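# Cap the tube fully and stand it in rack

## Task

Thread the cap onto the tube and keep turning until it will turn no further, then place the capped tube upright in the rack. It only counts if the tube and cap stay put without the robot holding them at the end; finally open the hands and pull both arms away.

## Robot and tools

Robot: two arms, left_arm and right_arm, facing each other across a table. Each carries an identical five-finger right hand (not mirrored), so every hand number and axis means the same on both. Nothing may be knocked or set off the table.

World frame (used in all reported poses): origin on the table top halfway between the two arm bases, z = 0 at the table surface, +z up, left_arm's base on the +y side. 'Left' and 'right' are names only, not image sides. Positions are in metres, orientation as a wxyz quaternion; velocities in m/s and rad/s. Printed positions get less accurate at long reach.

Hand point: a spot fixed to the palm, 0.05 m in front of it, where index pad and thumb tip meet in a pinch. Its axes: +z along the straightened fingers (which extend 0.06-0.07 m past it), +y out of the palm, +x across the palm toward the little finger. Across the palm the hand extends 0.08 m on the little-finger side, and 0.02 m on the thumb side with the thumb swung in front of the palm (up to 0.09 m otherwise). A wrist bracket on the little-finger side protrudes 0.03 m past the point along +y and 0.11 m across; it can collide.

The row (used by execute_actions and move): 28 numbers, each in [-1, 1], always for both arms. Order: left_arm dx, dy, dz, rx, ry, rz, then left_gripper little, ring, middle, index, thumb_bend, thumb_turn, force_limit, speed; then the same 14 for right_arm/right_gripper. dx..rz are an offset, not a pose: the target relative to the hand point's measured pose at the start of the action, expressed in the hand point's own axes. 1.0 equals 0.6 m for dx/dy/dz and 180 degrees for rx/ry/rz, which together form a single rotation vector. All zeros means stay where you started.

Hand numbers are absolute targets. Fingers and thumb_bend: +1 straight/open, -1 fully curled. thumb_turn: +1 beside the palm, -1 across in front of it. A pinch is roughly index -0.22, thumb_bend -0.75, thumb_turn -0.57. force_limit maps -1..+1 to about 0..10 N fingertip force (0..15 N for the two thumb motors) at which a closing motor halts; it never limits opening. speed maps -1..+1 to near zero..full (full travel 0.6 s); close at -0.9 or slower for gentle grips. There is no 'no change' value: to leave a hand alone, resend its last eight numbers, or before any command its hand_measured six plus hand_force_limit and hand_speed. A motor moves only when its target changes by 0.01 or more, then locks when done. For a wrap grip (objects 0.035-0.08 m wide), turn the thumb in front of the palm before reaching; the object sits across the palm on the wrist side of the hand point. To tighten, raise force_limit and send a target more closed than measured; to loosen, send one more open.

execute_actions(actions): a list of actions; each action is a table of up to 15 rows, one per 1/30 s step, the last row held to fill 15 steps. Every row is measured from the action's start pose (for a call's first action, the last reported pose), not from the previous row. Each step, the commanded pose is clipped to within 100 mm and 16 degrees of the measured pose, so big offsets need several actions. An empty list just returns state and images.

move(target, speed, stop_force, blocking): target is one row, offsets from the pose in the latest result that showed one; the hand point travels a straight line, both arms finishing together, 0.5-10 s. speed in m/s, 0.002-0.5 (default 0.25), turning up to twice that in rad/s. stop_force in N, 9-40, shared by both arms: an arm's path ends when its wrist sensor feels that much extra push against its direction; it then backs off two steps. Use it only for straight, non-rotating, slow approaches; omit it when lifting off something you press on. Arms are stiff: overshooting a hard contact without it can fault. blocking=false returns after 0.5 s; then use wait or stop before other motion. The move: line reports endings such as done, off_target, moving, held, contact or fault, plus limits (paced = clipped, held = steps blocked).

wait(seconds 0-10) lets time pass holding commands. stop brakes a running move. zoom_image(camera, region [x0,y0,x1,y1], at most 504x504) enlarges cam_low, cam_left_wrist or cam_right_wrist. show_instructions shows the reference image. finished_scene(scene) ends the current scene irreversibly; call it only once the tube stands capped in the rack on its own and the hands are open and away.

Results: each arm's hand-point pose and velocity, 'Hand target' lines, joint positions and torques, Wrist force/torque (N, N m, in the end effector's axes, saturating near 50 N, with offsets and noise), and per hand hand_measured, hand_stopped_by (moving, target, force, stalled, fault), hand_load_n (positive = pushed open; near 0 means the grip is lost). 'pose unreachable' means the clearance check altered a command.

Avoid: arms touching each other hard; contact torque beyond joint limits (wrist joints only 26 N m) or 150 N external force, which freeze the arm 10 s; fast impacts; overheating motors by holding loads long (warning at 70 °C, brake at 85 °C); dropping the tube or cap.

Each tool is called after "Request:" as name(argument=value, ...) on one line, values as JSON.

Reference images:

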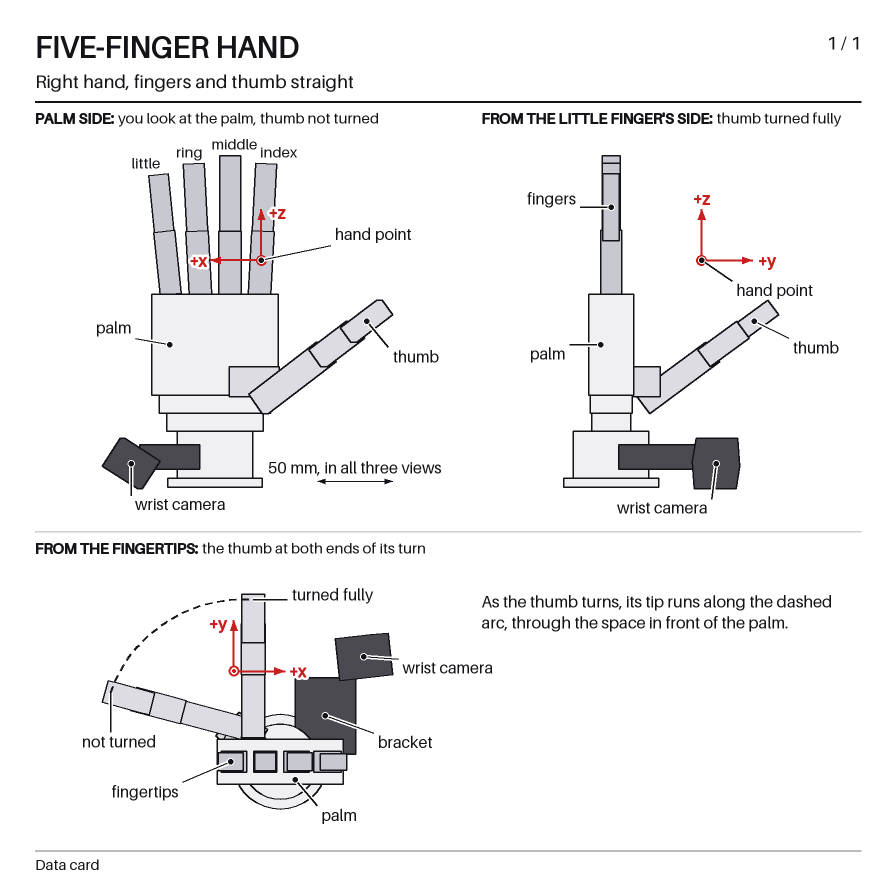

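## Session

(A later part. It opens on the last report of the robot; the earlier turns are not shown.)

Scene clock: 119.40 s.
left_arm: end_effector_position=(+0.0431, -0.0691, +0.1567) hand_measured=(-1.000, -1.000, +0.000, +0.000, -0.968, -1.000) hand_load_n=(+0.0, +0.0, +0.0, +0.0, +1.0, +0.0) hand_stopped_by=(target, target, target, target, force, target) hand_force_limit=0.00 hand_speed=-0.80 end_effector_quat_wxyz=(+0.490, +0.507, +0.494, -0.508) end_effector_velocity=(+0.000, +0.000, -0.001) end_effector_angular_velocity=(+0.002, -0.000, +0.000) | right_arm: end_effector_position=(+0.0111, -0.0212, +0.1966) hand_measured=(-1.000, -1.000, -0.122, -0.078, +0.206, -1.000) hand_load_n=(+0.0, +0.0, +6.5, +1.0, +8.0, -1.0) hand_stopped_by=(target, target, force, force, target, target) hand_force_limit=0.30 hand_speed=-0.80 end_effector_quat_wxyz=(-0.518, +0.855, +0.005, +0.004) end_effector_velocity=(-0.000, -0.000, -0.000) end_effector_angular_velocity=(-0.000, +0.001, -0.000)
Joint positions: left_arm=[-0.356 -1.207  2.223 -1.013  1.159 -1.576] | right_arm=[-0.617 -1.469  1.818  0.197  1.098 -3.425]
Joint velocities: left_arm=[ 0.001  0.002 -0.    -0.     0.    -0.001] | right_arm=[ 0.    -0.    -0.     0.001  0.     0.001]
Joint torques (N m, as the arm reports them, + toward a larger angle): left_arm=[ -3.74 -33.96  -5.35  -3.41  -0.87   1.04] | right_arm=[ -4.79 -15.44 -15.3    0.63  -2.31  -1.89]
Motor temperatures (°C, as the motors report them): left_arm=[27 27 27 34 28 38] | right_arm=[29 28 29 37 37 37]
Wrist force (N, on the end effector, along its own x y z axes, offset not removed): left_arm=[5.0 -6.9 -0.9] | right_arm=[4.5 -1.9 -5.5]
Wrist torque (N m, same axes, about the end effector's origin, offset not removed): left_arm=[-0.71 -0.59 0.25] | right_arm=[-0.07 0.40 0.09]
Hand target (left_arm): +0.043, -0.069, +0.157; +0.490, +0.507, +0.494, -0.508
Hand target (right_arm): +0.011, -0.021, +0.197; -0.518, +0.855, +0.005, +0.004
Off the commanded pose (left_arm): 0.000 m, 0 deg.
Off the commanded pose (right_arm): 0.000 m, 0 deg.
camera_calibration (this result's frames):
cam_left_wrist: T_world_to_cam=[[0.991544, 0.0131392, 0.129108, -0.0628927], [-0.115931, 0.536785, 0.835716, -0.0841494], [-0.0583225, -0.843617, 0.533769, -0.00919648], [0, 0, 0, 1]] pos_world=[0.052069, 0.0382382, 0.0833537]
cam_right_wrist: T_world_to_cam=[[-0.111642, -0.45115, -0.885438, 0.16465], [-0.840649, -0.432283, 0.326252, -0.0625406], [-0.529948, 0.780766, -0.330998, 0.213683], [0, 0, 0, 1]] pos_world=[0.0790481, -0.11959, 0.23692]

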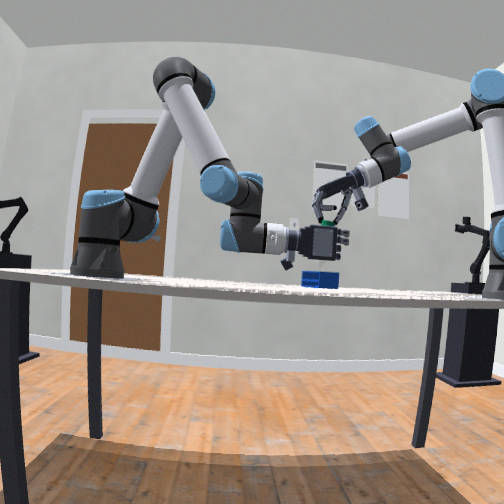

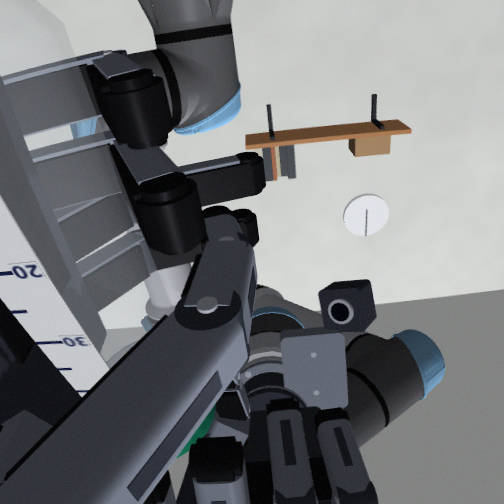

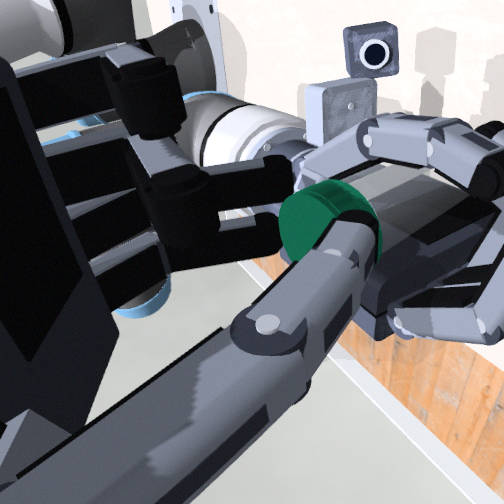

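Request:
move(target=[0,0,0,0,0,0,-1,-1,0,0,-0.92,-1,0,-0.8,0,-0.037,-0.019,0,0,0,-1,-1,-0.4,-0.45,0.2,-1,0.3,-0.8], speed=0.02)

Request:
zoom_image(camera="cam_low", region=[275,170,375,270])

Scene clock: 121.13 s.
left_arm: end_effector_position=(+0.0431, -0.0691, +0.1567) hand_measured=(-1.000, -1.000, +0.000, +0.000, -0.920, -1.000) hand_load_n=(+0.0, +0.0, +0.0, +0.0, +0.0, +0.0) hand_stopped_by=(target, target, target, target, target, target) hand_force_limit=0.00 hand_speed=-0.80 end_effector_quat_wxyz=(+0.490, +0.507, +0.494, -0.508) end_effector_velocity=(+0.000, +0.000, +0.000) end_effector_angular_velocity=(-0.000, +0.001, +0.000) | right_arm: end_effector_position=(+0.0109, -0.0210, +0.2213) hand_measured=(-1.000, -1.000, -0.122, -0.450, +0.200, -1.000) hand_load_n=(+0.0, +0.0, +0.0, +0.0, +0.0, +0.0) hand_stopped_by=(target, target, force, target, target, target) hand_force_limit=0.30 hand_speed=-0.80 end_effector_quat_wxyz=(-0.518, +0.855, +0.005, +0.004) end_effector_velocity=(+0.000, +0.000, +0.002) end_effector_angular_velocity=(+0.000, -0.001, +0.001)
Joint positions: left_arm=[-0.356 -1.207  2.223 -1.013  1.159 -1.576] | right_arm=[-0.616 -1.487  1.772  0.262  1.099 -3.425]
Joint velocities: left_arm=[ 0.    -0.001  0.     0.     0.    -0.   ] | right_arm=[ 0.    -0.002 -0.005  0.006 -0.    -0.001]
Joint torques (N m, as the arm reports them, + toward a larger angle): left_arm=[ -3.63 -34.8   -3.23  -3.2   -0.84   1.21] | right_arm=[  8.84 -31.41 -31.89   1.96   2.53   2.17]
Motor temperatures (°C, as the motors report them): left_arm=[27 27 27 34 28 38] | right_arm=[29 28 29 37 37 37]
Wrist force (N, on the end effector, along its own x y z axes, offset not removed): left_arm=[1.3 -1.9 1.4] | right_arm=[2.0 -1.4 -2.8]
Wrist torque (N m, same axes, about the end effector's origin, offset not removed): left_arm=[-0.59 -0.43 -0.08] | right_arm=[0.13 0.05 0.28]
Hand target (left_arm): +0.043, -0.069, +0.157; +0.490, +0.507, +0.494, -0.508
Hand target (right_arm): +0.011, -0.021, +0.222; -0.518, +0.855, +0.005, +0.004
Off the commanded pose (left_arm): 0.000 m, 0 deg.
Off the commanded pose (right_arm): 0.000 m, 0 deg.
move: done
camera_calibration (this result's frames):
cam_left_wrist: T_world_to_cam=[[0.991544, 0.0131392, 0.129108, -0.0628928], [-0.115931, 0.536785, 0.835716, -0.0841494], [-0.0583225, -0.843617, 0.533769, -0.00919631], [0, 0, 0, 1]] pos_world=[0.0520691, 0.0382383, 0.0833537]
cam_right_wrist: T_world_to_cam=[[-0.111655, -0.451123, -0.88545, 0.186592], [-0.840651, -0.432283, 0.326247, -0.0707441], [-0.529942, 0.780782, -0.33097, 0.221575], [0, 0, 0, 1]] pos_world=[0.0787849, -0.119407, 0.261633]

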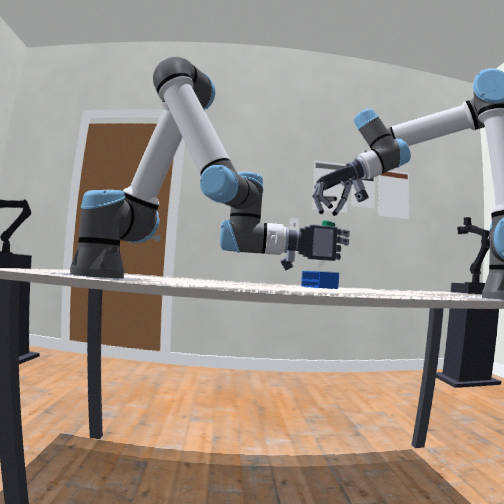

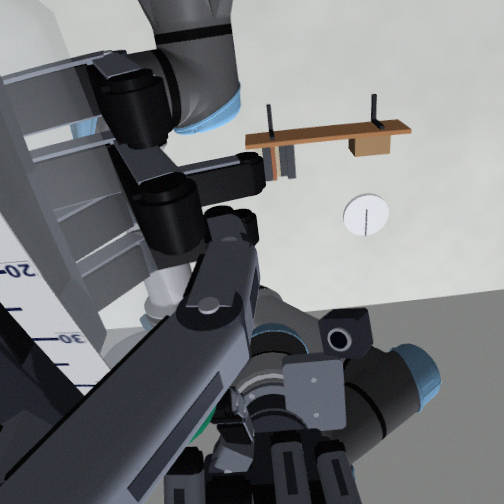

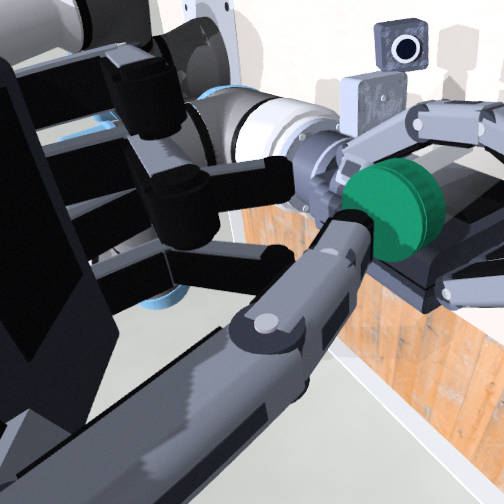

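Region (275, 170, 375, 270) of cam_low's 504x504 image, scaled by 5.040, with more detail than that image has.

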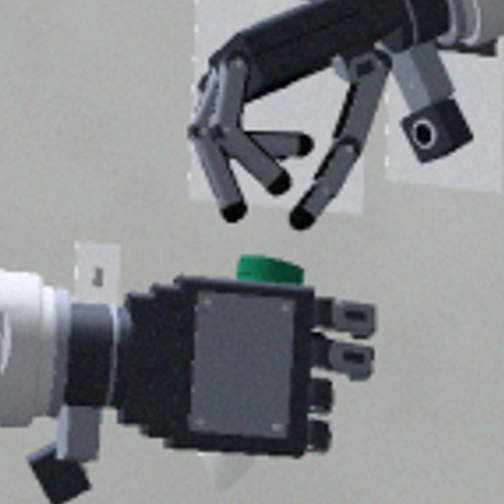

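Request:
execute_actions(actions=[[[0,0,0,0,0,0,-1,-1,-1,-1,-0.92,-1,-0.4,-0.4,0,0,0,-0.035,0,0,-1,-1,0.12,0.12,0.42,-1,0.3,0]],[[0,0,0,0,0,0,-1,-1,-1,-1,-0.92,-1,-0.4,-0.4,0,0,0,0,0,0,-1,-1,0.12,0.12,0.42,-1,0.3,0]],[[0,0,0,0,0,0,-1,-1,-1,-1,-0.92,-1,-0.4,-0.4,0,0,0,0,0,0,-1,-1,0.12,0.12,0.42,-1,0.3,0]]])

Request:
zoom_image(camera="cam_low", region=[275,170,375,270])

Scene clock: 122.97 s.
left_arm: end_effector_position=(+0.0431, -0.0691, +0.1567) hand_measured=(-1.000, -1.000, -0.228, -0.262, -0.920, -1.000) hand_load_n=(+0.0, +0.0, +6.0, +7.0, +1.5, -3.0) hand_stopped_by=(target, target, force, force, target, target) hand_force_limit=-0.40 hand_speed=-0.40 end_effector_quat_wxyz=(+0.490, +0.507, +0.494, -0.508) end_effector_velocity=(+0.000, +0.000, +0.001) end_effector_angular_velocity=(-0.001, +0.001, +0.001) | right_arm: end_effector_position=(+0.0108, -0.0210, +0.2213) hand_measured=(-1.000, -1.000, +0.120, +0.120, +0.420, -1.000) hand_load_n=(+0.0, +0.0, +0.0, +0.0, +0.0, +0.0) hand_stopped_by=(target, target, target, target, target, target) hand_force_limit=0.30 hand_speed=0.00 end_effector_quat_wxyz=(-0.472, +0.882, +0.005, +0.004) end_effector_velocity=(+0.000, +0.000, +0.000) end_effector_angular_velocity=(+0.000, +0.000, -0.001)
Joint positions: left_arm=[-0.356 -1.207  2.223 -1.013  1.159 -1.576] | right_arm=[-0.59  -1.43   1.671  0.411  1.152 -3.457]
Joint velocities: left_arm=[ 0.001 -0.001  0.     0.     0.    -0.   ] | right_arm=[-0.    -0.    -0.    -0.     0.     0.001]
Joint torques (N m, as the arm reports them, + toward a larger angle): left_arm=[ -4.09 -34.13  -4.73  -3.51  -0.78   1.11] | right_arm=[ -6.71 -31.23 -10.78  -1.13  -2.7    2.07]
Motor temperatures (°C, as the motors report them): left_arm=[27 27 27 34 28 38] | right_arm=[29 28 29 37 37 37]
Wrist force (N, on the end effector, along its own x y z axes, offset not removed): left_arm=[0.8 -1.2 0.4] | right_arm=[-0.8 -3.8 -4.0]
Wrist torque (N m, same axes, about the end effector's origin, offset not removed): left_arm=[-0.45 -0.37 -0.05] | right_arm=[-0.15 0.64 0.03]
Hand target (left_arm): +0.043, -0.069, +0.157; +0.490, +0.507, +0.494, -0.508
Hand target (right_arm): +0.011, -0.021, +0.221; -0.472, +0.882, +0.005, +0.004
Off the commanded pose (left_arm): 0.000 m, 0 deg.
Off the commanded pose (right_arm): 0.000 m, 0 deg.
camera_calibration (this result's frames):
cam_left_wrist: T_world_to_cam=[[0.991543, 0.0131394, 0.129108, -0.0628928], [-0.115931, 0.536785, 0.835716, -0.0841494], [-0.0583225, -0.843617, 0.533769, -0.00919639], [0, 0, 0, 1]] pos_world=[0.052069, 0.0382383, 0.0833537]
cam_right_wrist: T_world_to_cam=[[-0.111714, -0.542873, -0.832352, 0.172884], [-0.841348, -0.39406, 0.369933, -0.0796097], [-0.528823, 0.741624, -0.412723, 0.238821], [0, 0, 0, 1]] pos_world=[0.0786282, -0.114633, 0.271918]

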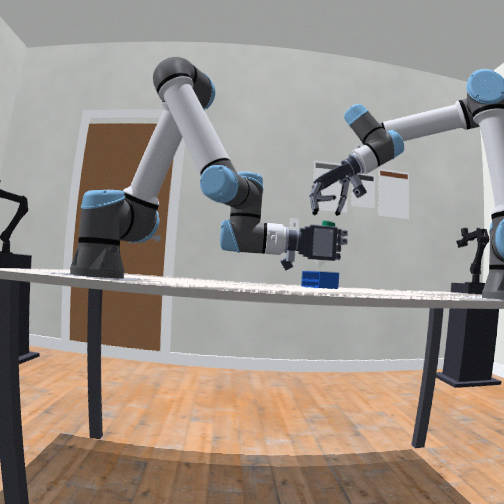

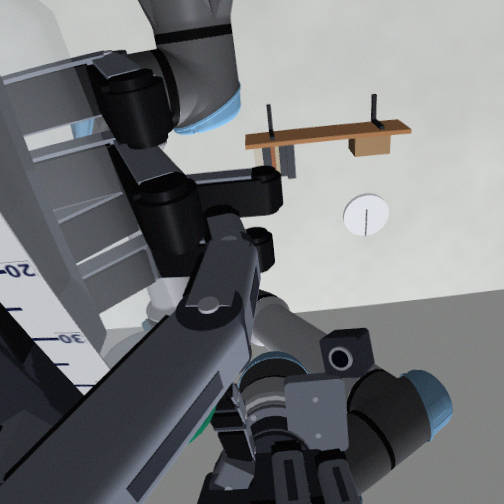

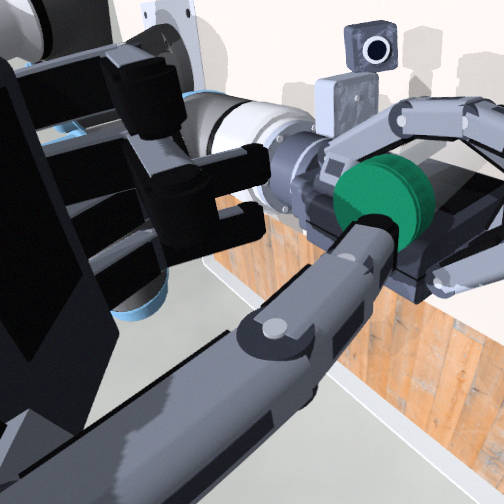

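Region (275, 170, 375, 270) of cam_low's 504x504 image, scaled by 5.040, with more detail than that image has.

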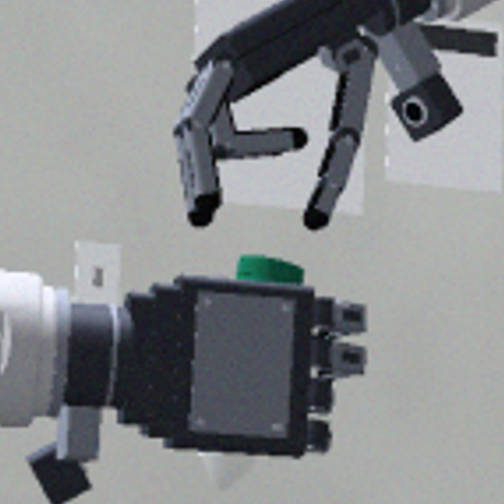

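Request:
move(target=[0,0,0,0,0,0,-1,-1,-1,-1,-0.92,-1,-0.4,-0.4,0,0.0397,0.0183,0,0,0,-1,-1,0.12,0.12,0.42,-1,0.3,0], speed=0.04)

Request:
execute_actions(actions=[[[0,0,0,0,0,0,-1,-1,-1,-1,-0.92,-1,-0.4,-0.4,0,0,0,0,0,0,-1,-1,0.02,0.02,0.2,-1,0.3,-0.5]],[[0,0,0,0,0,0,-1,-1,-1,-1,-0.92,-1,-0.4,-0.4,0,0,0,0,0,0,-1,-1,-0.4,-0.4,0.2,-1,0.3,-0.8]],[[0,0,0,0,0,0,-1,-1,-1,-1,-0.92,-1,-0.4,-0.4,0,0,0,0,0,0,-1,-1,-0.4,-0.4,0.2,-1,0.3,-0.8]]])

Request:
zoom_image(camera="cam_low", region=[275,170,375,270])

Scene clock: 124.47 s.
left_arm: end_effector_position=(+0.0431, -0.0691, +0.1567) hand_measured=(-1.000, -1.000, -0.228, -0.262, -0.920, -1.000) hand_load_n=(+0.0, +0.0, +6.0, +7.0, +1.5, -3.0) hand_stopped_by=(target, target, force, force, target, target) hand_force_limit=-0.40 hand_speed=-0.40 end_effector_quat_wxyz=(+0.490, +0.507, +0.494, -0.508) end_effector_velocity=(+0.001, +0.000, +0.001) end_effector_angular_velocity=(-0.001, +0.001, +0.001) | right_arm: end_effector_position=(+0.0111, -0.0251, +0.1956) hand_measured=(-1.000, -1.000, +0.120, +0.120, +0.420, -1.000) hand_load_n=(+0.0, +0.0, +0.0, +0.0, +0.0, +0.0) hand_stopped_by=(target, target, target, target, target, target) hand_force_limit=0.30 hand_speed=0.00 end_effector_quat_wxyz=(-0.472, +0.882, +0.005, +0.004) end_effector_velocity=(-0.000, -0.000, -0.002) end_effector_angular_velocity=(+0.000, +0.002, +0.001)
Joint positions: left_arm=[-0.356 -1.207  2.223 -1.013  1.159 -1.576] | right_arm=[-0.596 -1.423  1.73   0.346  1.148 -3.461]
Joint velocities: left_arm=[ 0.001 -0.001  0.     0.     0.    -0.   ] | right_arm=[-0.     0.001  0.005 -0.006 -0.002  0.   ]
Joint torques (N m, as the arm reports them, + toward a larger angle): left_arm=[ -4.09 -34.41  -4.64  -3.32  -0.86   1.06] | right_arm=[ -8.89 -16.26  -8.44  -1.33  -3.01  -2.31]
Motor temperatures (°C, as the motors report them): left_arm=[27 27 27 34 28 38] | right_arm=[29 28 29 37 37 37]
Wrist force (N, on the end effector, along its own x y z axes, offset not removed): left_arm=[1.9 -2.2 1.8] | right_arm=[-2.2 -2.2 -3.0]
Wrist torque (N m, same axes, about the end effector's origin, offset not removed): left_arm=[-0.61 -0.50 0.02] | right_arm=[-0.12 0.83 -0.17]
Hand target (left_arm): +0.043, -0.069, +0.157; +0.490, +0.507, +0.494, -0.508
Hand target (right_arm): +0.011, -0.025, +0.195; -0.472, +0.882, +0.005, +0.004
Off the commanded pose (left_arm): 0.000 m, 0 deg.
Off the commanded pose (right_arm): 0.000 m, 0 deg.
move: done
camera_calibration (this result's frames):
cam_left_wrist: T_world_to_cam=[[0.991543, 0.0131393, 0.129108, -0.0628927], [-0.115931, 0.536785, 0.835716, -0.0841494], [-0.0583225, -0.843617, 0.533769, -0.0091965], [0, 0, 0, 1]] pos_world=[0.052069, 0.0382382, 0.0833538]
cam_right_wrist: T_world_to_cam=[[-0.111703, -0.542913, -0.832327, 0.149336], [-0.841348, -0.394049, 0.369945, -0.0714747], [-0.528826, 0.7416, -0.412762, 0.231404], [0, 0, 0, 1]] pos_world=[0.0789184, -0.118697, 0.246253]

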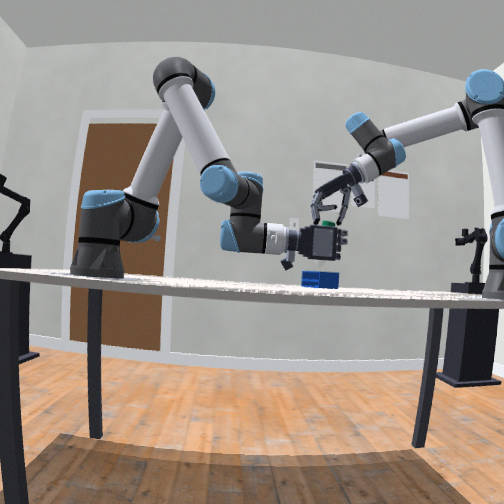

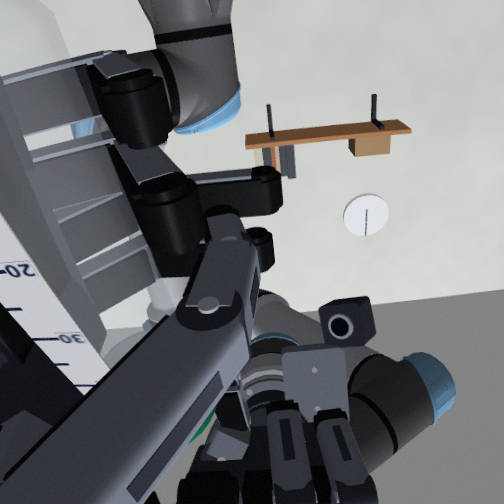

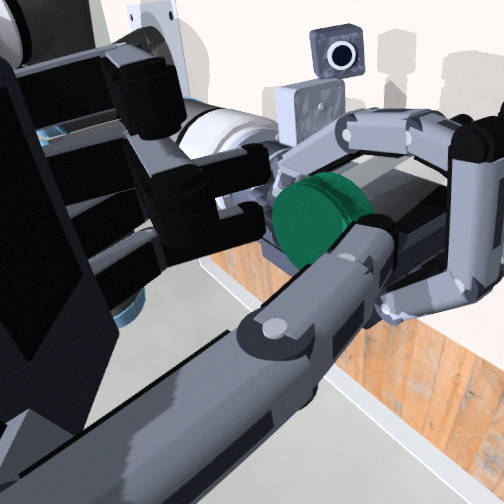

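Scene clock: 125.97 s.
left_arm: end_effector_position=(+0.0431, -0.0691, +0.1567) hand_measured=(-1.000, -1.000, -0.228, -0.262, -0.920, -1.000) hand_load_n=(+0.0, +0.0, +6.0, +7.0, +1.5, -3.0) hand_stopped_by=(target, target, force, force, target, target) hand_force_limit=-0.40 hand_speed=-0.40 end_effector_quat_wxyz=(+0.490, +0.507, +0.494, -0.508) end_effector_velocity=(+0.000, -0.000, -0.000) end_effector_angular_velocity=(+0.000, +0.000, +0.000) | right_arm: end_effector_position=(+0.0111, -0.0251, +0.1956) hand_measured=(-1.000, -1.000, -0.278, -0.278, +0.200, -1.000) hand_load_n=(+0.0, +0.0, +0.0, +0.0, +0.0, +0.0) hand_stopped_by=(target, target, moving, moving, target, target) hand_force_limit=0.30 hand_speed=-0.80 end_effector_quat_wxyz=(-0.472, +0.882, +0.005, +0.004) end_effector_velocity=(-0.001, -0.000, +0.000) end_effector_angular_velocity=(-0.000, +0.000, +0.001)
Joint positions: left_arm=[-0.356 -1.207  2.223 -1.013  1.159 -1.576] | right_arm=[-0.596 -1.422  1.731  0.346  1.148 -3.461]
Joint velocities: left_arm=[ 0.     0.001 -0.     0.     0.    -0.001] | right_arm=[ 0.001 -0.001  0.     0.001 -0.    -0.   ]
Joint torques (N m, as the arm reports them, + toward a larger angle): left_arm=[ -4.17 -33.75  -4.32  -3.28  -0.88   0.78] | right_arm=[ -3.56 -19.04 -24.61   1.97  -1.91  -2.03]
Motor temperatures (°C, as the motors report them): left_arm=[27 27 27 34 28 38] | right_arm=[29 28 29 37 37 37]
Wrist force (N, on the end effector, along its own x y z axes, offset not removed): left_arm=[1.2 -2.5 2.6] | right_arm=[0.1 -3.6 -6.8]
Wrist torque (N m, same axes, about the end effector's origin, offset not removed): left_arm=[-0.74 -0.39 -0.11] | right_arm=[0.21 0.49 -0.18]
Hand target (left_arm): +0.043, -0.069, +0.157; +0.490, +0.507, +0.494, -0.508
Hand target (right_arm): +0.011, -0.025, +0.196; -0.472, +0.882, +0.005, +0.004
Off the commanded pose (left_arm): 0.000 m, 0 deg.
Off the commanded pose (right_arm): 0.000 m, 0 deg.
camera_calibration (this result's frames):
cam_left_wrist: T_world_to_cam=[[0.991543, 0.0131394, 0.129108, -0.0628928], [-0.115931, 0.536785, 0.835716, -0.0841494], [-0.0583224, -0.843617, 0.533769, -0.00919639], [0, 0, 0, 1]] pos_world=[0.0520691, 0.0382383, 0.0833537]
cam_right_wrist: T_world_to_cam=[[-0.111741, -0.542964, -0.832288, 0.149286], [-0.841332, -0.394024, 0.370007, -0.0714785], [-0.528842, 0.741576, -0.412785, 0.231403], [0, 0, 0, 1]] pos_world=[0.0789198, -0.118711, 0.246216]

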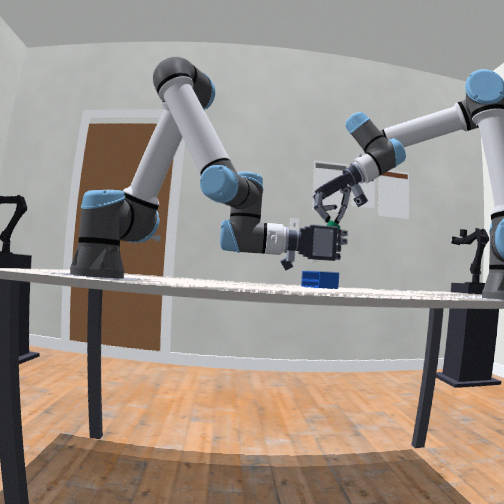

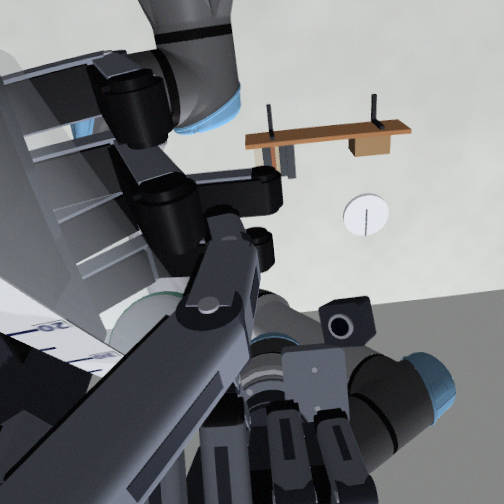

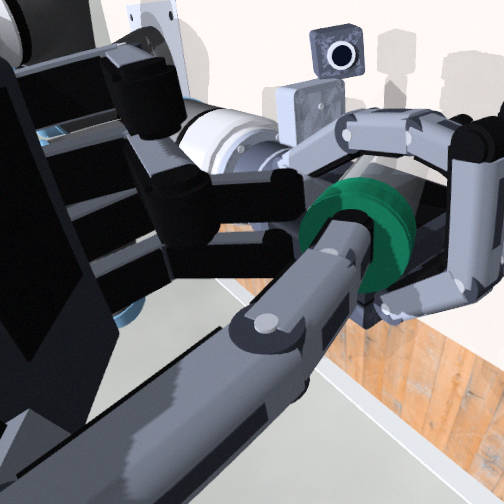

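Region (275, 170, 375, 270) of cam_low's 504x504 image, scaled by 5.040, with more detail than that image has.

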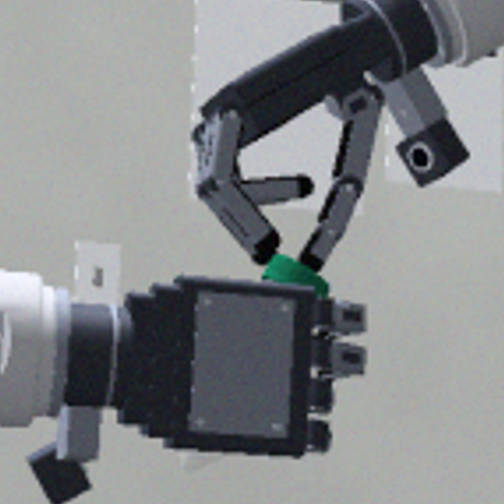

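Request:
execute_actions(actions=[[[0,0,0,0,0,0,-1,-1,-1,-1,-0.92,-1,-0.4,-0.4,0,-0.08,-0.08,0,0,0,-1,-1,0.12,0.12,0.42,-1,0.3,0]]])

Request:
move(target=[0,0,0,0,0,0.47,-1,-1,-1,-1,-0.92,-1,-0.4,-0.4,0,-0.08,-0.08,0,0,0,-1,-1,0.12,0.12,0.42,-1,0.3,0], speed=0.3)

Scene clock: 126.93 s.
left_arm: end_effector_position=(+0.0431, -0.0691, +0.1567) hand_measured=(-1.000, -1.000, -0.228, -0.262, -0.920, -1.000) hand_load_n=(+0.0, +0.0, +6.0, +7.0, +1.5, -3.0) hand_stopped_by=(target, target, force, force, target, target) hand_force_limit=-0.40 hand_speed=-0.40 end_effector_quat_wxyz=(+0.490, +0.507, +0.494, -0.508) end_effector_velocity=(+0.000, +0.000, +0.000) end_effector_angular_velocity=(-0.000, +0.000, +0.001) | right_arm: end_effector_position=(+0.0104, -0.0379, +0.2608) hand_measured=(-1.000, -1.000, +0.120, +0.120, +0.420, -1.000) hand_load_n=(+0.0, +0.0, +0.0, +0.0, +0.0, +0.0) hand_stopped_by=(target, target, moving, moving, target, target) hand_force_limit=0.30 hand_speed=0.00 end_effector_quat_wxyz=(-0.472, +0.881, +0.005, +0.004) end_effector_velocity=(+0.001, -0.004, +0.012) end_effector_angular_velocity=(-0.011, +0.003, +0.002)
Joint positions: left_arm=[-0.356 -1.207  2.223 -1.013  1.159 -1.576] | right_arm=[-0.611 -1.488  1.635  0.51   1.135 -3.471]
Joint velocities: left_arm=[ 0. -0.  0.  0. -0. -0.] | right_arm=[-0.007 -0.005 -0.029  0.049 -0.005 -0.009]
Joint torques (N m, as the arm reports them, + toward a larger angle): left_arm=[ -3.78 -33.82  -4.76  -3.36  -0.66   1.13] | right_arm=[ -8.23 -30.87 -30.38   2.48  -2.96  -2.44]
Motor temperatures (°C, as the motors report them): left_arm=[27 27 27 34 28 38] | right_arm=[29 28 29 37 37 37]
Wrist force (N, on the end effector, along its own x y z axes, offset not removed): left_arm=[1.1 -0.7 1.2] | right_arm=[0.6 -2.0 -1.8]
Wrist torque (N m, same axes, about the end effector's origin, offset not removed): left_arm=[-0.42 -0.36 -0.08] | right_arm=[-0.21 0.07 0.19]
Hand target (left_arm): +0.043, -0.069, +0.157; +0.490, +0.507, +0.494, -0.508
Hand target (right_arm): +0.010, -0.038, +0.262; -0.472, +0.882, +0.005, +0.004
Off the commanded pose (left_arm): 0.000 m, 0 deg.
Off the commanded pose (right_arm): 0.001 m, 0 deg.
camera_calibration (this result's frames):
cam_left_wrist: T_world_to_cam=[[0.991543, 0.0131394, 0.129108, -0.0628928], [-0.115931, 0.536785, 0.835716, -0.0841494], [-0.0583225, -0.843617, 0.533769, -0.00919634], [0, 0, 0, 1]] pos_world=[0.0520691, 0.0382383, 0.0833537]
cam_right_wrist: T_world_to_cam=[[-0.111693, -0.541904, -0.832985, 0.196757], [-0.841569, -0.394192, 0.369288, -0.101086], [-0.528475, 0.742262, -0.412021, 0.267273], [0, 0, 0, 1]] pos_world=[0.0781525, -0.131611, 0.311348]

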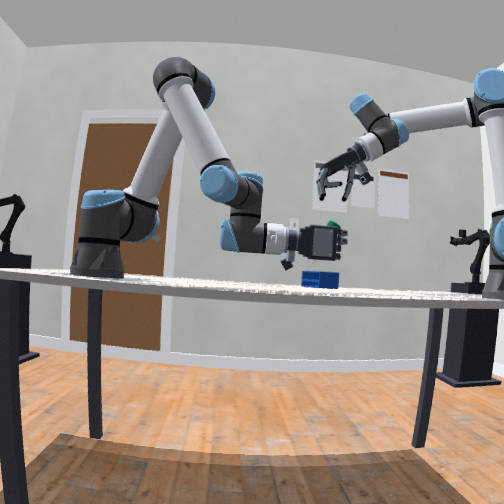

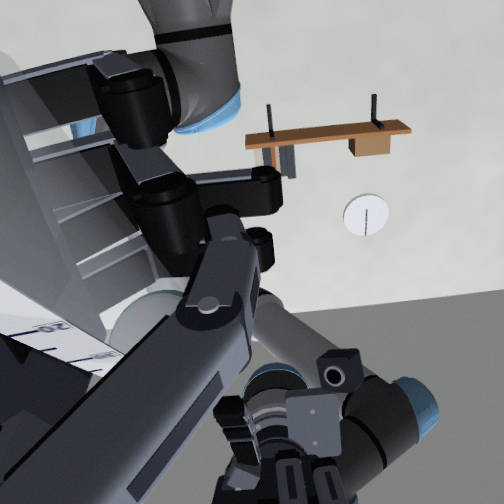

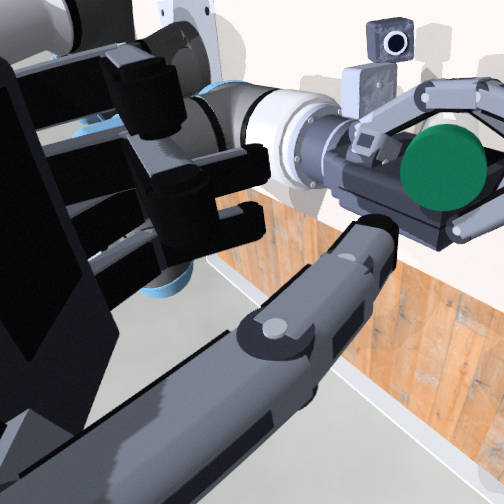

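Scene clock: 129.97 s.
left_arm: end_effector_position=(+0.0433, -0.0690, +0.1570) hand_measured=(-1.000, -1.000, -0.228, -0.262, -0.920, -1.000) hand_load_n=(+0.0, +0.0, +6.0, +7.0, +1.5, -3.0) hand_stopped_by=(target, target, force, force, target, target) hand_force_limit=-0.40 hand_speed=-0.40 end_effector_quat_wxyz=(+0.705, +0.707, +0.024, -0.046) end_effector_velocity=(+0.000, -0.000, +0.001) end_effector_angular_velocity=(-0.001, -0.010, -0.000) | right_arm: end_effector_position=(+0.0097, -0.0512, +0.3273) hand_measured=(-1.000, -1.000, +0.120, +0.120, +0.420, -1.000) hand_load_n=(+0.0, +0.0, +0.0, +0.0, +0.0, +0.0) hand_stopped_by=(target, target, target, target, target, target) hand_force_limit=0.30 hand_speed=0.00 end_effector_quat_wxyz=(-0.472, +0.881, +0.005, +0.004) end_effector_velocity=(-0.000, -0.000, +0.000) end_effector_angular_velocity=(-0.001, +0.000, +0.000)
Joint positions: left_arm=[-0.129 -1.117  2.221 -1.102  1.386 -0.099] | right_arm=[-0.629 -1.531  1.511  0.682  1.121 -3.483]
Joint velocities: left_arm=[ 0.003 -0.001 -0.001  0.001  0.003  0.01 ] | right_arm=[-0.     0.    -0.001  0.002 -0.    -0.001]
Joint torques (N m, as the arm reports them, + toward a larger angle): left_arm=[ 10.53 -41.27 -22.57   0.59   1.57   2.52] | right_arm=[ -9.02 -29.75 -32.56   2.3   -2.99  -2.4 ]
Motor temperatures (°C, as the motors report them): left_arm=[27 27 27 34 28 38] | right_arm=[29 28 29 37 37 37]
Wrist force (N, on the end effector, along its own x y z axes, offset not removed): left_arm=[1.5 -1.7 1.5] | right_arm=[2.0 0.2 -1.1]
Wrist torque (N m, same axes, about the end effector's origin, offset not removed): left_arm=[-0.61 -0.43 0.00] | right_arm=[0.11 -0.03 -0.02]
Hand target (left_arm): +0.043, -0.069, +0.157; +0.705, +0.707, +0.024, -0.046
Hand target (right_arm): +0.010, -0.051, +0.327; -0.472, +0.881, +0.005, +0.004
Off the commanded pose (left_arm): 0.000 m, 0 deg.
Off the commanded pose (right_arm): 0.000 m, 0 deg.
move: done
camera_calibration (this result's frames):
cam_left_wrist: T_world_to_cam=[[-0.0338271, 0.0434463, 0.998483, -0.153152], [-0.826523, 0.560459, -0.0523882, 0.0874106], [-0.561885, -0.827042, 0.0169506, 0.0948799], [0, 0, 0, 1]] pos_world=[0.120378, 0.0361334, 0.15589]
cam_right_wrist: T_world_to_cam=[[-0.111678, -0.541909, -0.832984, 0.244865], [-0.841578, -0.394187, 0.369274, -0.131461], [-0.528464, 0.742261, -0.412037, 0.304229], [0, 0, 0, 1]] pos_world=[0.0774857, -0.144943, 0.377867]

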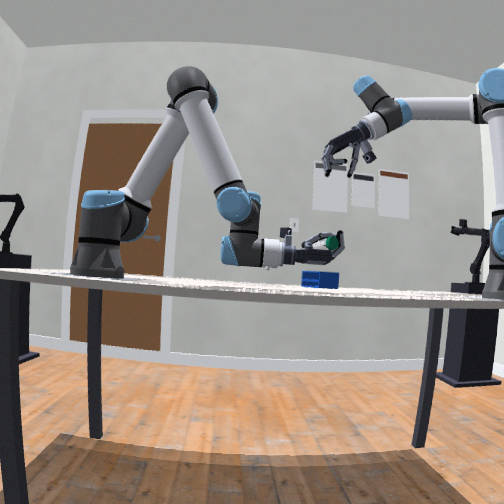

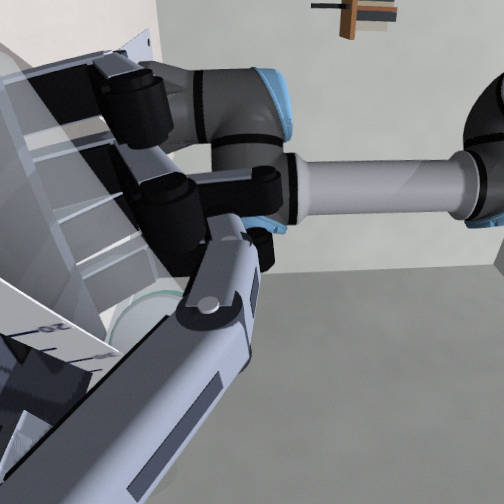

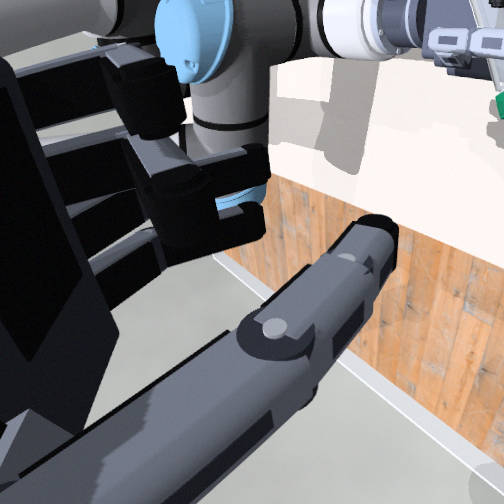

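Request:
move(target=[0,0,0,0.08,0,0.03,0,0,0,0,0.5,-1,0,-0.6,0.2,0.1,-0.05,-0.25,0,0,-1,-1,-1,1,1,1,0.3,0], speed=0.2)

Request:
zoom_image(camera="cam_low", region=[275,190,375,290])

Scene clock: 133.87 s.
left_arm: end_effector_position=(+0.0433, -0.0691, +0.1571) hand_measured=(+0.000, +0.000, +0.000, +0.000, +0.500, -1.000) hand_load_n=(+0.0, +0.0, +0.0, +0.0, +0.0, +0.0) hand_stopped_by=(target, target, target, target, target, target) hand_force_limit=0.00 hand_speed=-0.60 end_effector_quat_wxyz=(+0.612, +0.790, -0.015, -0.015) end_effector_velocity=(-0.000, -0.000, +0.000) end_effector_angular_velocity=(-0.000, +0.001, -0.000) | right_arm: end_effector_position=(+0.1303, -0.1090, +0.2951) hand_measured=(-1.000, -1.000, -1.000, +1.000, +1.000, +1.000) hand_load_n=(+0.0, +0.0, +0.0, +0.0, +0.0, +0.0) hand_stopped_by=(target, target, target, target, target, target) hand_force_limit=0.30 hand_speed=0.00 end_effector_quat_wxyz=(-0.099, +0.995, +0.003, +0.006) end_effector_velocity=(+0.000, +0.000, -0.000) end_effector_angular_velocity=(+0.000, -0.001, +0.000)
Joint positions: left_arm=[-0.108 -1.239  2.137 -0.643  1.425 -0.044] | right_arm=[-0.697 -1.029  0.921  1.511  1.464 -3.759]
Joint velocities: left_arm=[-0.    -0.    -0.001  0.     0.    -0.001] | right_arm=[ 0.     0.001 -0.    -0.001  0.001  0.   ]
Joint torques (N m, as the arm reports them, + toward a larger angle): left_arm=[ 10.47 -37.73 -26.05   0.86   1.49   2.64] | right_arm=[  9.18 -30.78 -30.21   3.97   2.66  -2.4 ]
Motor temperatures (°C, as the motors report them): left_arm=[27 27 27 34 28 38] | right_arm=[29 28 29 37 37 37]
Wrist force (N, on the end effector, along its own x y z axes, offset not removed): left_arm=[1.5 -1.5 1.6] | right_arm=[-3.6 0.3 -3.4]
Wrist torque (N m, same axes, about the end effector's origin, offset not removed): left_arm=[-0.62 -0.54 -0.03] | right_arm=[0.16 0.96 -0.24]
Hand target (left_arm): +0.043, -0.069, +0.157; +0.612, +0.790, -0.015, -0.015
Hand target (right_arm): +0.130, -0.109, +0.295; -0.099, +0.995, +0.003, +0.006
Off the commanded pose (left_arm): 0.000 m, 0 deg.
Off the commanded pose (right_arm): 0.000 m, 0 deg.
move: done
camera_calibration (this result's frames):
cam_left_wrist: T_world_to_cam=[[-0.136414, -0.199226, 0.970412, -0.161116], [-0.809979, 0.586422, 0.00653139, 0.0792982], [-0.570373, -0.785123, -0.241365, 0.138597], [0, 0, 0, 1]] pos_world=[0.121303, 0.0302146, 0.189283]
cam_right_wrist: T_world_to_cam=[[-0.117197, -0.971387, -0.206573, -0.0307924], [-0.845003, -0.0117449, 0.534633, -0.0474785], [-0.521761, 0.237212, -0.819448, 0.461836], [0, 0, 0, 1]] pos_world=[0.19724, -0.140022, 0.397474]

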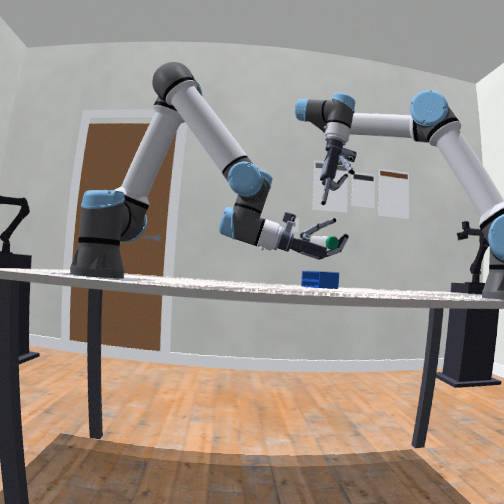

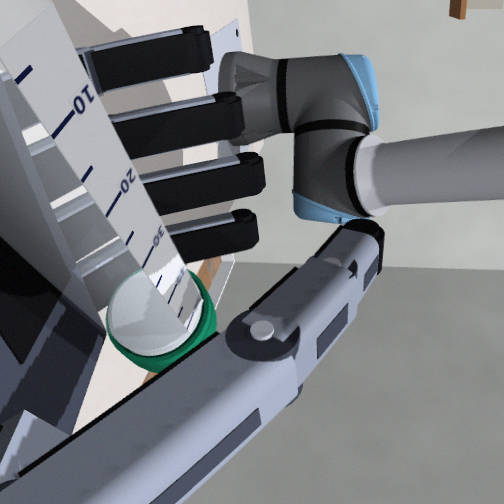

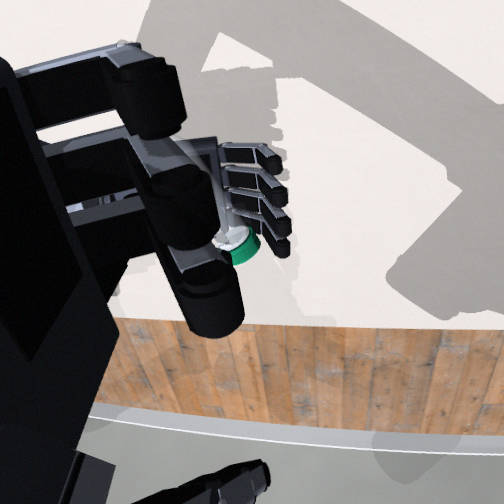

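Region (275, 190, 375, 290) of cam_low's 504x504 image, scaled by 5.040, with more detail than that image has.

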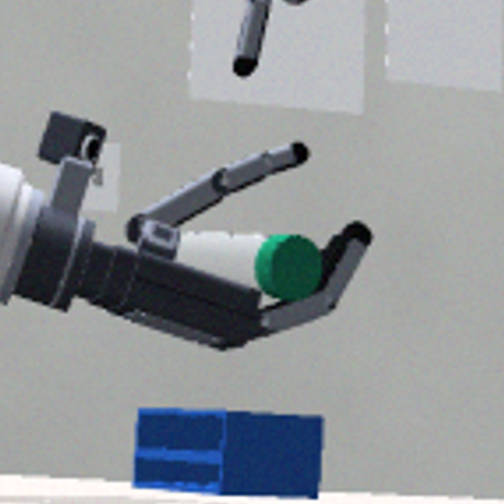

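Request:
move(target=[0,0,0,0.14,0,0,-0.3,-0.3,-0.3,-0.3,0.5,-1,0,-0.7,0.08,0,0,0,0,0,-1,-1,-1,1,1,1,0.3,0], speed=0.2)

Request:
zoom_image(camera="cam_low", region=[275,190,375,290])

Scene clock: 135.73 s.
left_arm: end_effector_position=(+0.0433, -0.0692, +0.1570) hand_measured=(-0.300, -0.300, -0.300, -0.300, +0.500, -1.000) hand_load_n=(+0.0, +0.0, +0.0, +0.0, +0.0, +0.0) hand_stopped_by=(target, target, target, target, target, target) hand_force_limit=0.00 hand_speed=-0.70 end_effector_quat_wxyz=(+0.426, +0.905, -0.017, -0.012) end_effector_velocity=(-0.001, -0.000, -0.000) end_effector_angular_velocity=(+0.013, -0.000, -0.001) | right_arm: end_effector_position=(+0.1783, -0.1089, +0.2956) hand_measured=(-1.000, -1.000, -1.000, +1.000, +1.000, +1.000) hand_load_n=(+0.0, +0.0, +0.0, +0.0, +0.0, +0.0) hand_stopped_by=(target, target, target, target, target, target) hand_force_limit=0.30 hand_speed=0.00 end_effector_quat_wxyz=(-0.099, +0.995, +0.003, +0.006) end_effector_velocity=(+0.001, -0.000, +0.000) end_effector_angular_velocity=(+0.001, -0.001, +0.001)
Joint positions: left_arm=[-0.096 -1.271  1.873  0.094  1.466 -0.095] | right_arm=[-0.769 -0.969  0.825  1.554  1.452 -3.831]
Joint velocities: left_arm=[ 0.     0.003 -0.011  0.021  0.002 -0.001] | right_arm=[-0.001  0.001 -0.003  0.001  0.    -0.003]
Joint torques (N m, as the arm reports them, + toward a larger angle): left_arm=[ 10.35 -19.08 -29.91   2.14   2.02  -2.75] | right_arm=[-10.2  -32.31 -29.42   3.94  -2.61  -2.47]
Motor temperatures (°C, as the motors report them): left_arm=[27 27 27 34 28 38] | right_arm=[29 28 29 37 37 37]
Wrist force (N, on the end effector, along its own x y z axes, offset not removed): left_arm=[1.0 -1.2 2.0] | right_arm=[-1.3 -5.4 -3.6]
Wrist torque (N m, same axes, about the end effector's origin, offset not removed): left_arm=[-0.53 -0.44 0.02] | right_arm=[-0.64 0.34 -0.25]
Hand target (left_arm): +0.043, -0.069, +0.157; +0.425, +0.905, -0.017, -0.012
Hand target (right_arm): +0.178, -0.109, +0.296; -0.099, +0.995, +0.003, +0.006
Off the commanded pose (left_arm): 0.000 m, 0 deg.
Off the commanded pose (right_arm): 0.000 m, 0 deg.
move: done
camera_calibration (this result's frames):
cam_left_wrist: T_world_to_cam=[[-0.153328, -0.591241, 0.791786, -0.159436], [-0.811253, 0.532821, 0.240769, 0.0389277], [-0.564233, -0.605422, -0.561342, 0.200889], [0, 0, 0, 1]] pos_world=[0.120482, 0.00661591, 0.229635]
cam_right_wrist: T_world_to_cam=[[-0.117183, -0.971392, -0.206557, -0.0249246], [-0.845058, -0.0117235, 0.534546, -0.00722505], [-0.521675, 0.237193, -0.819509, 0.487216], [0, 0, 0, 1]] pos_world=[0.245142, -0.13986, 0.397991]

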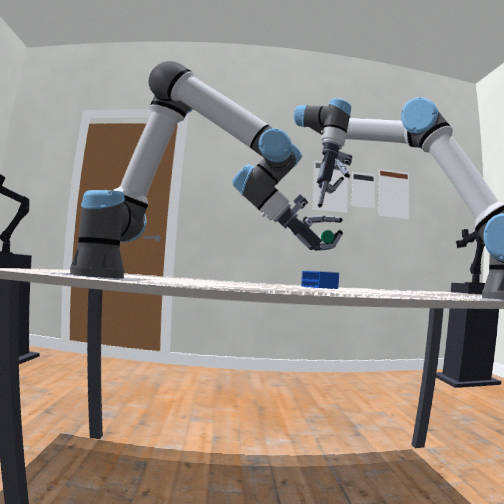

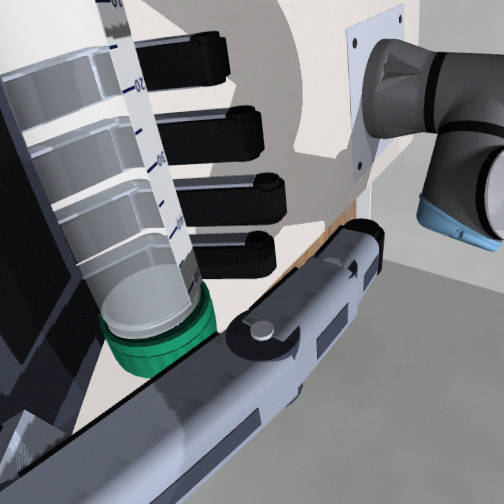

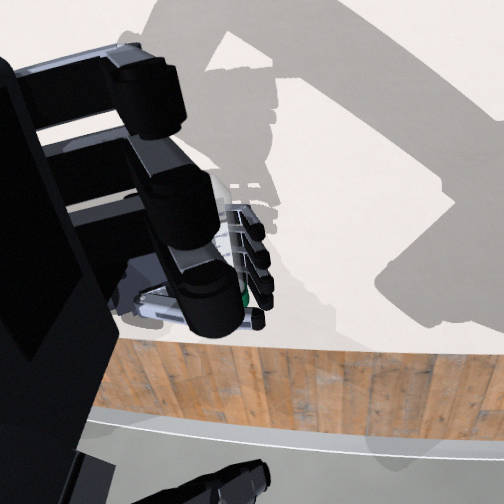

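Region (275, 190, 375, 290) of cam_low's 504x504 image, scaled by 5.040, with more detail than that image has.

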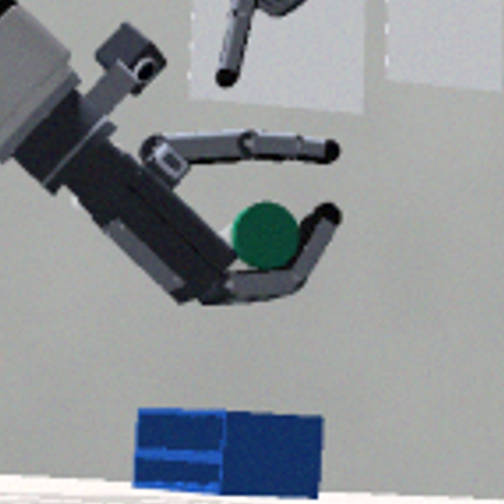

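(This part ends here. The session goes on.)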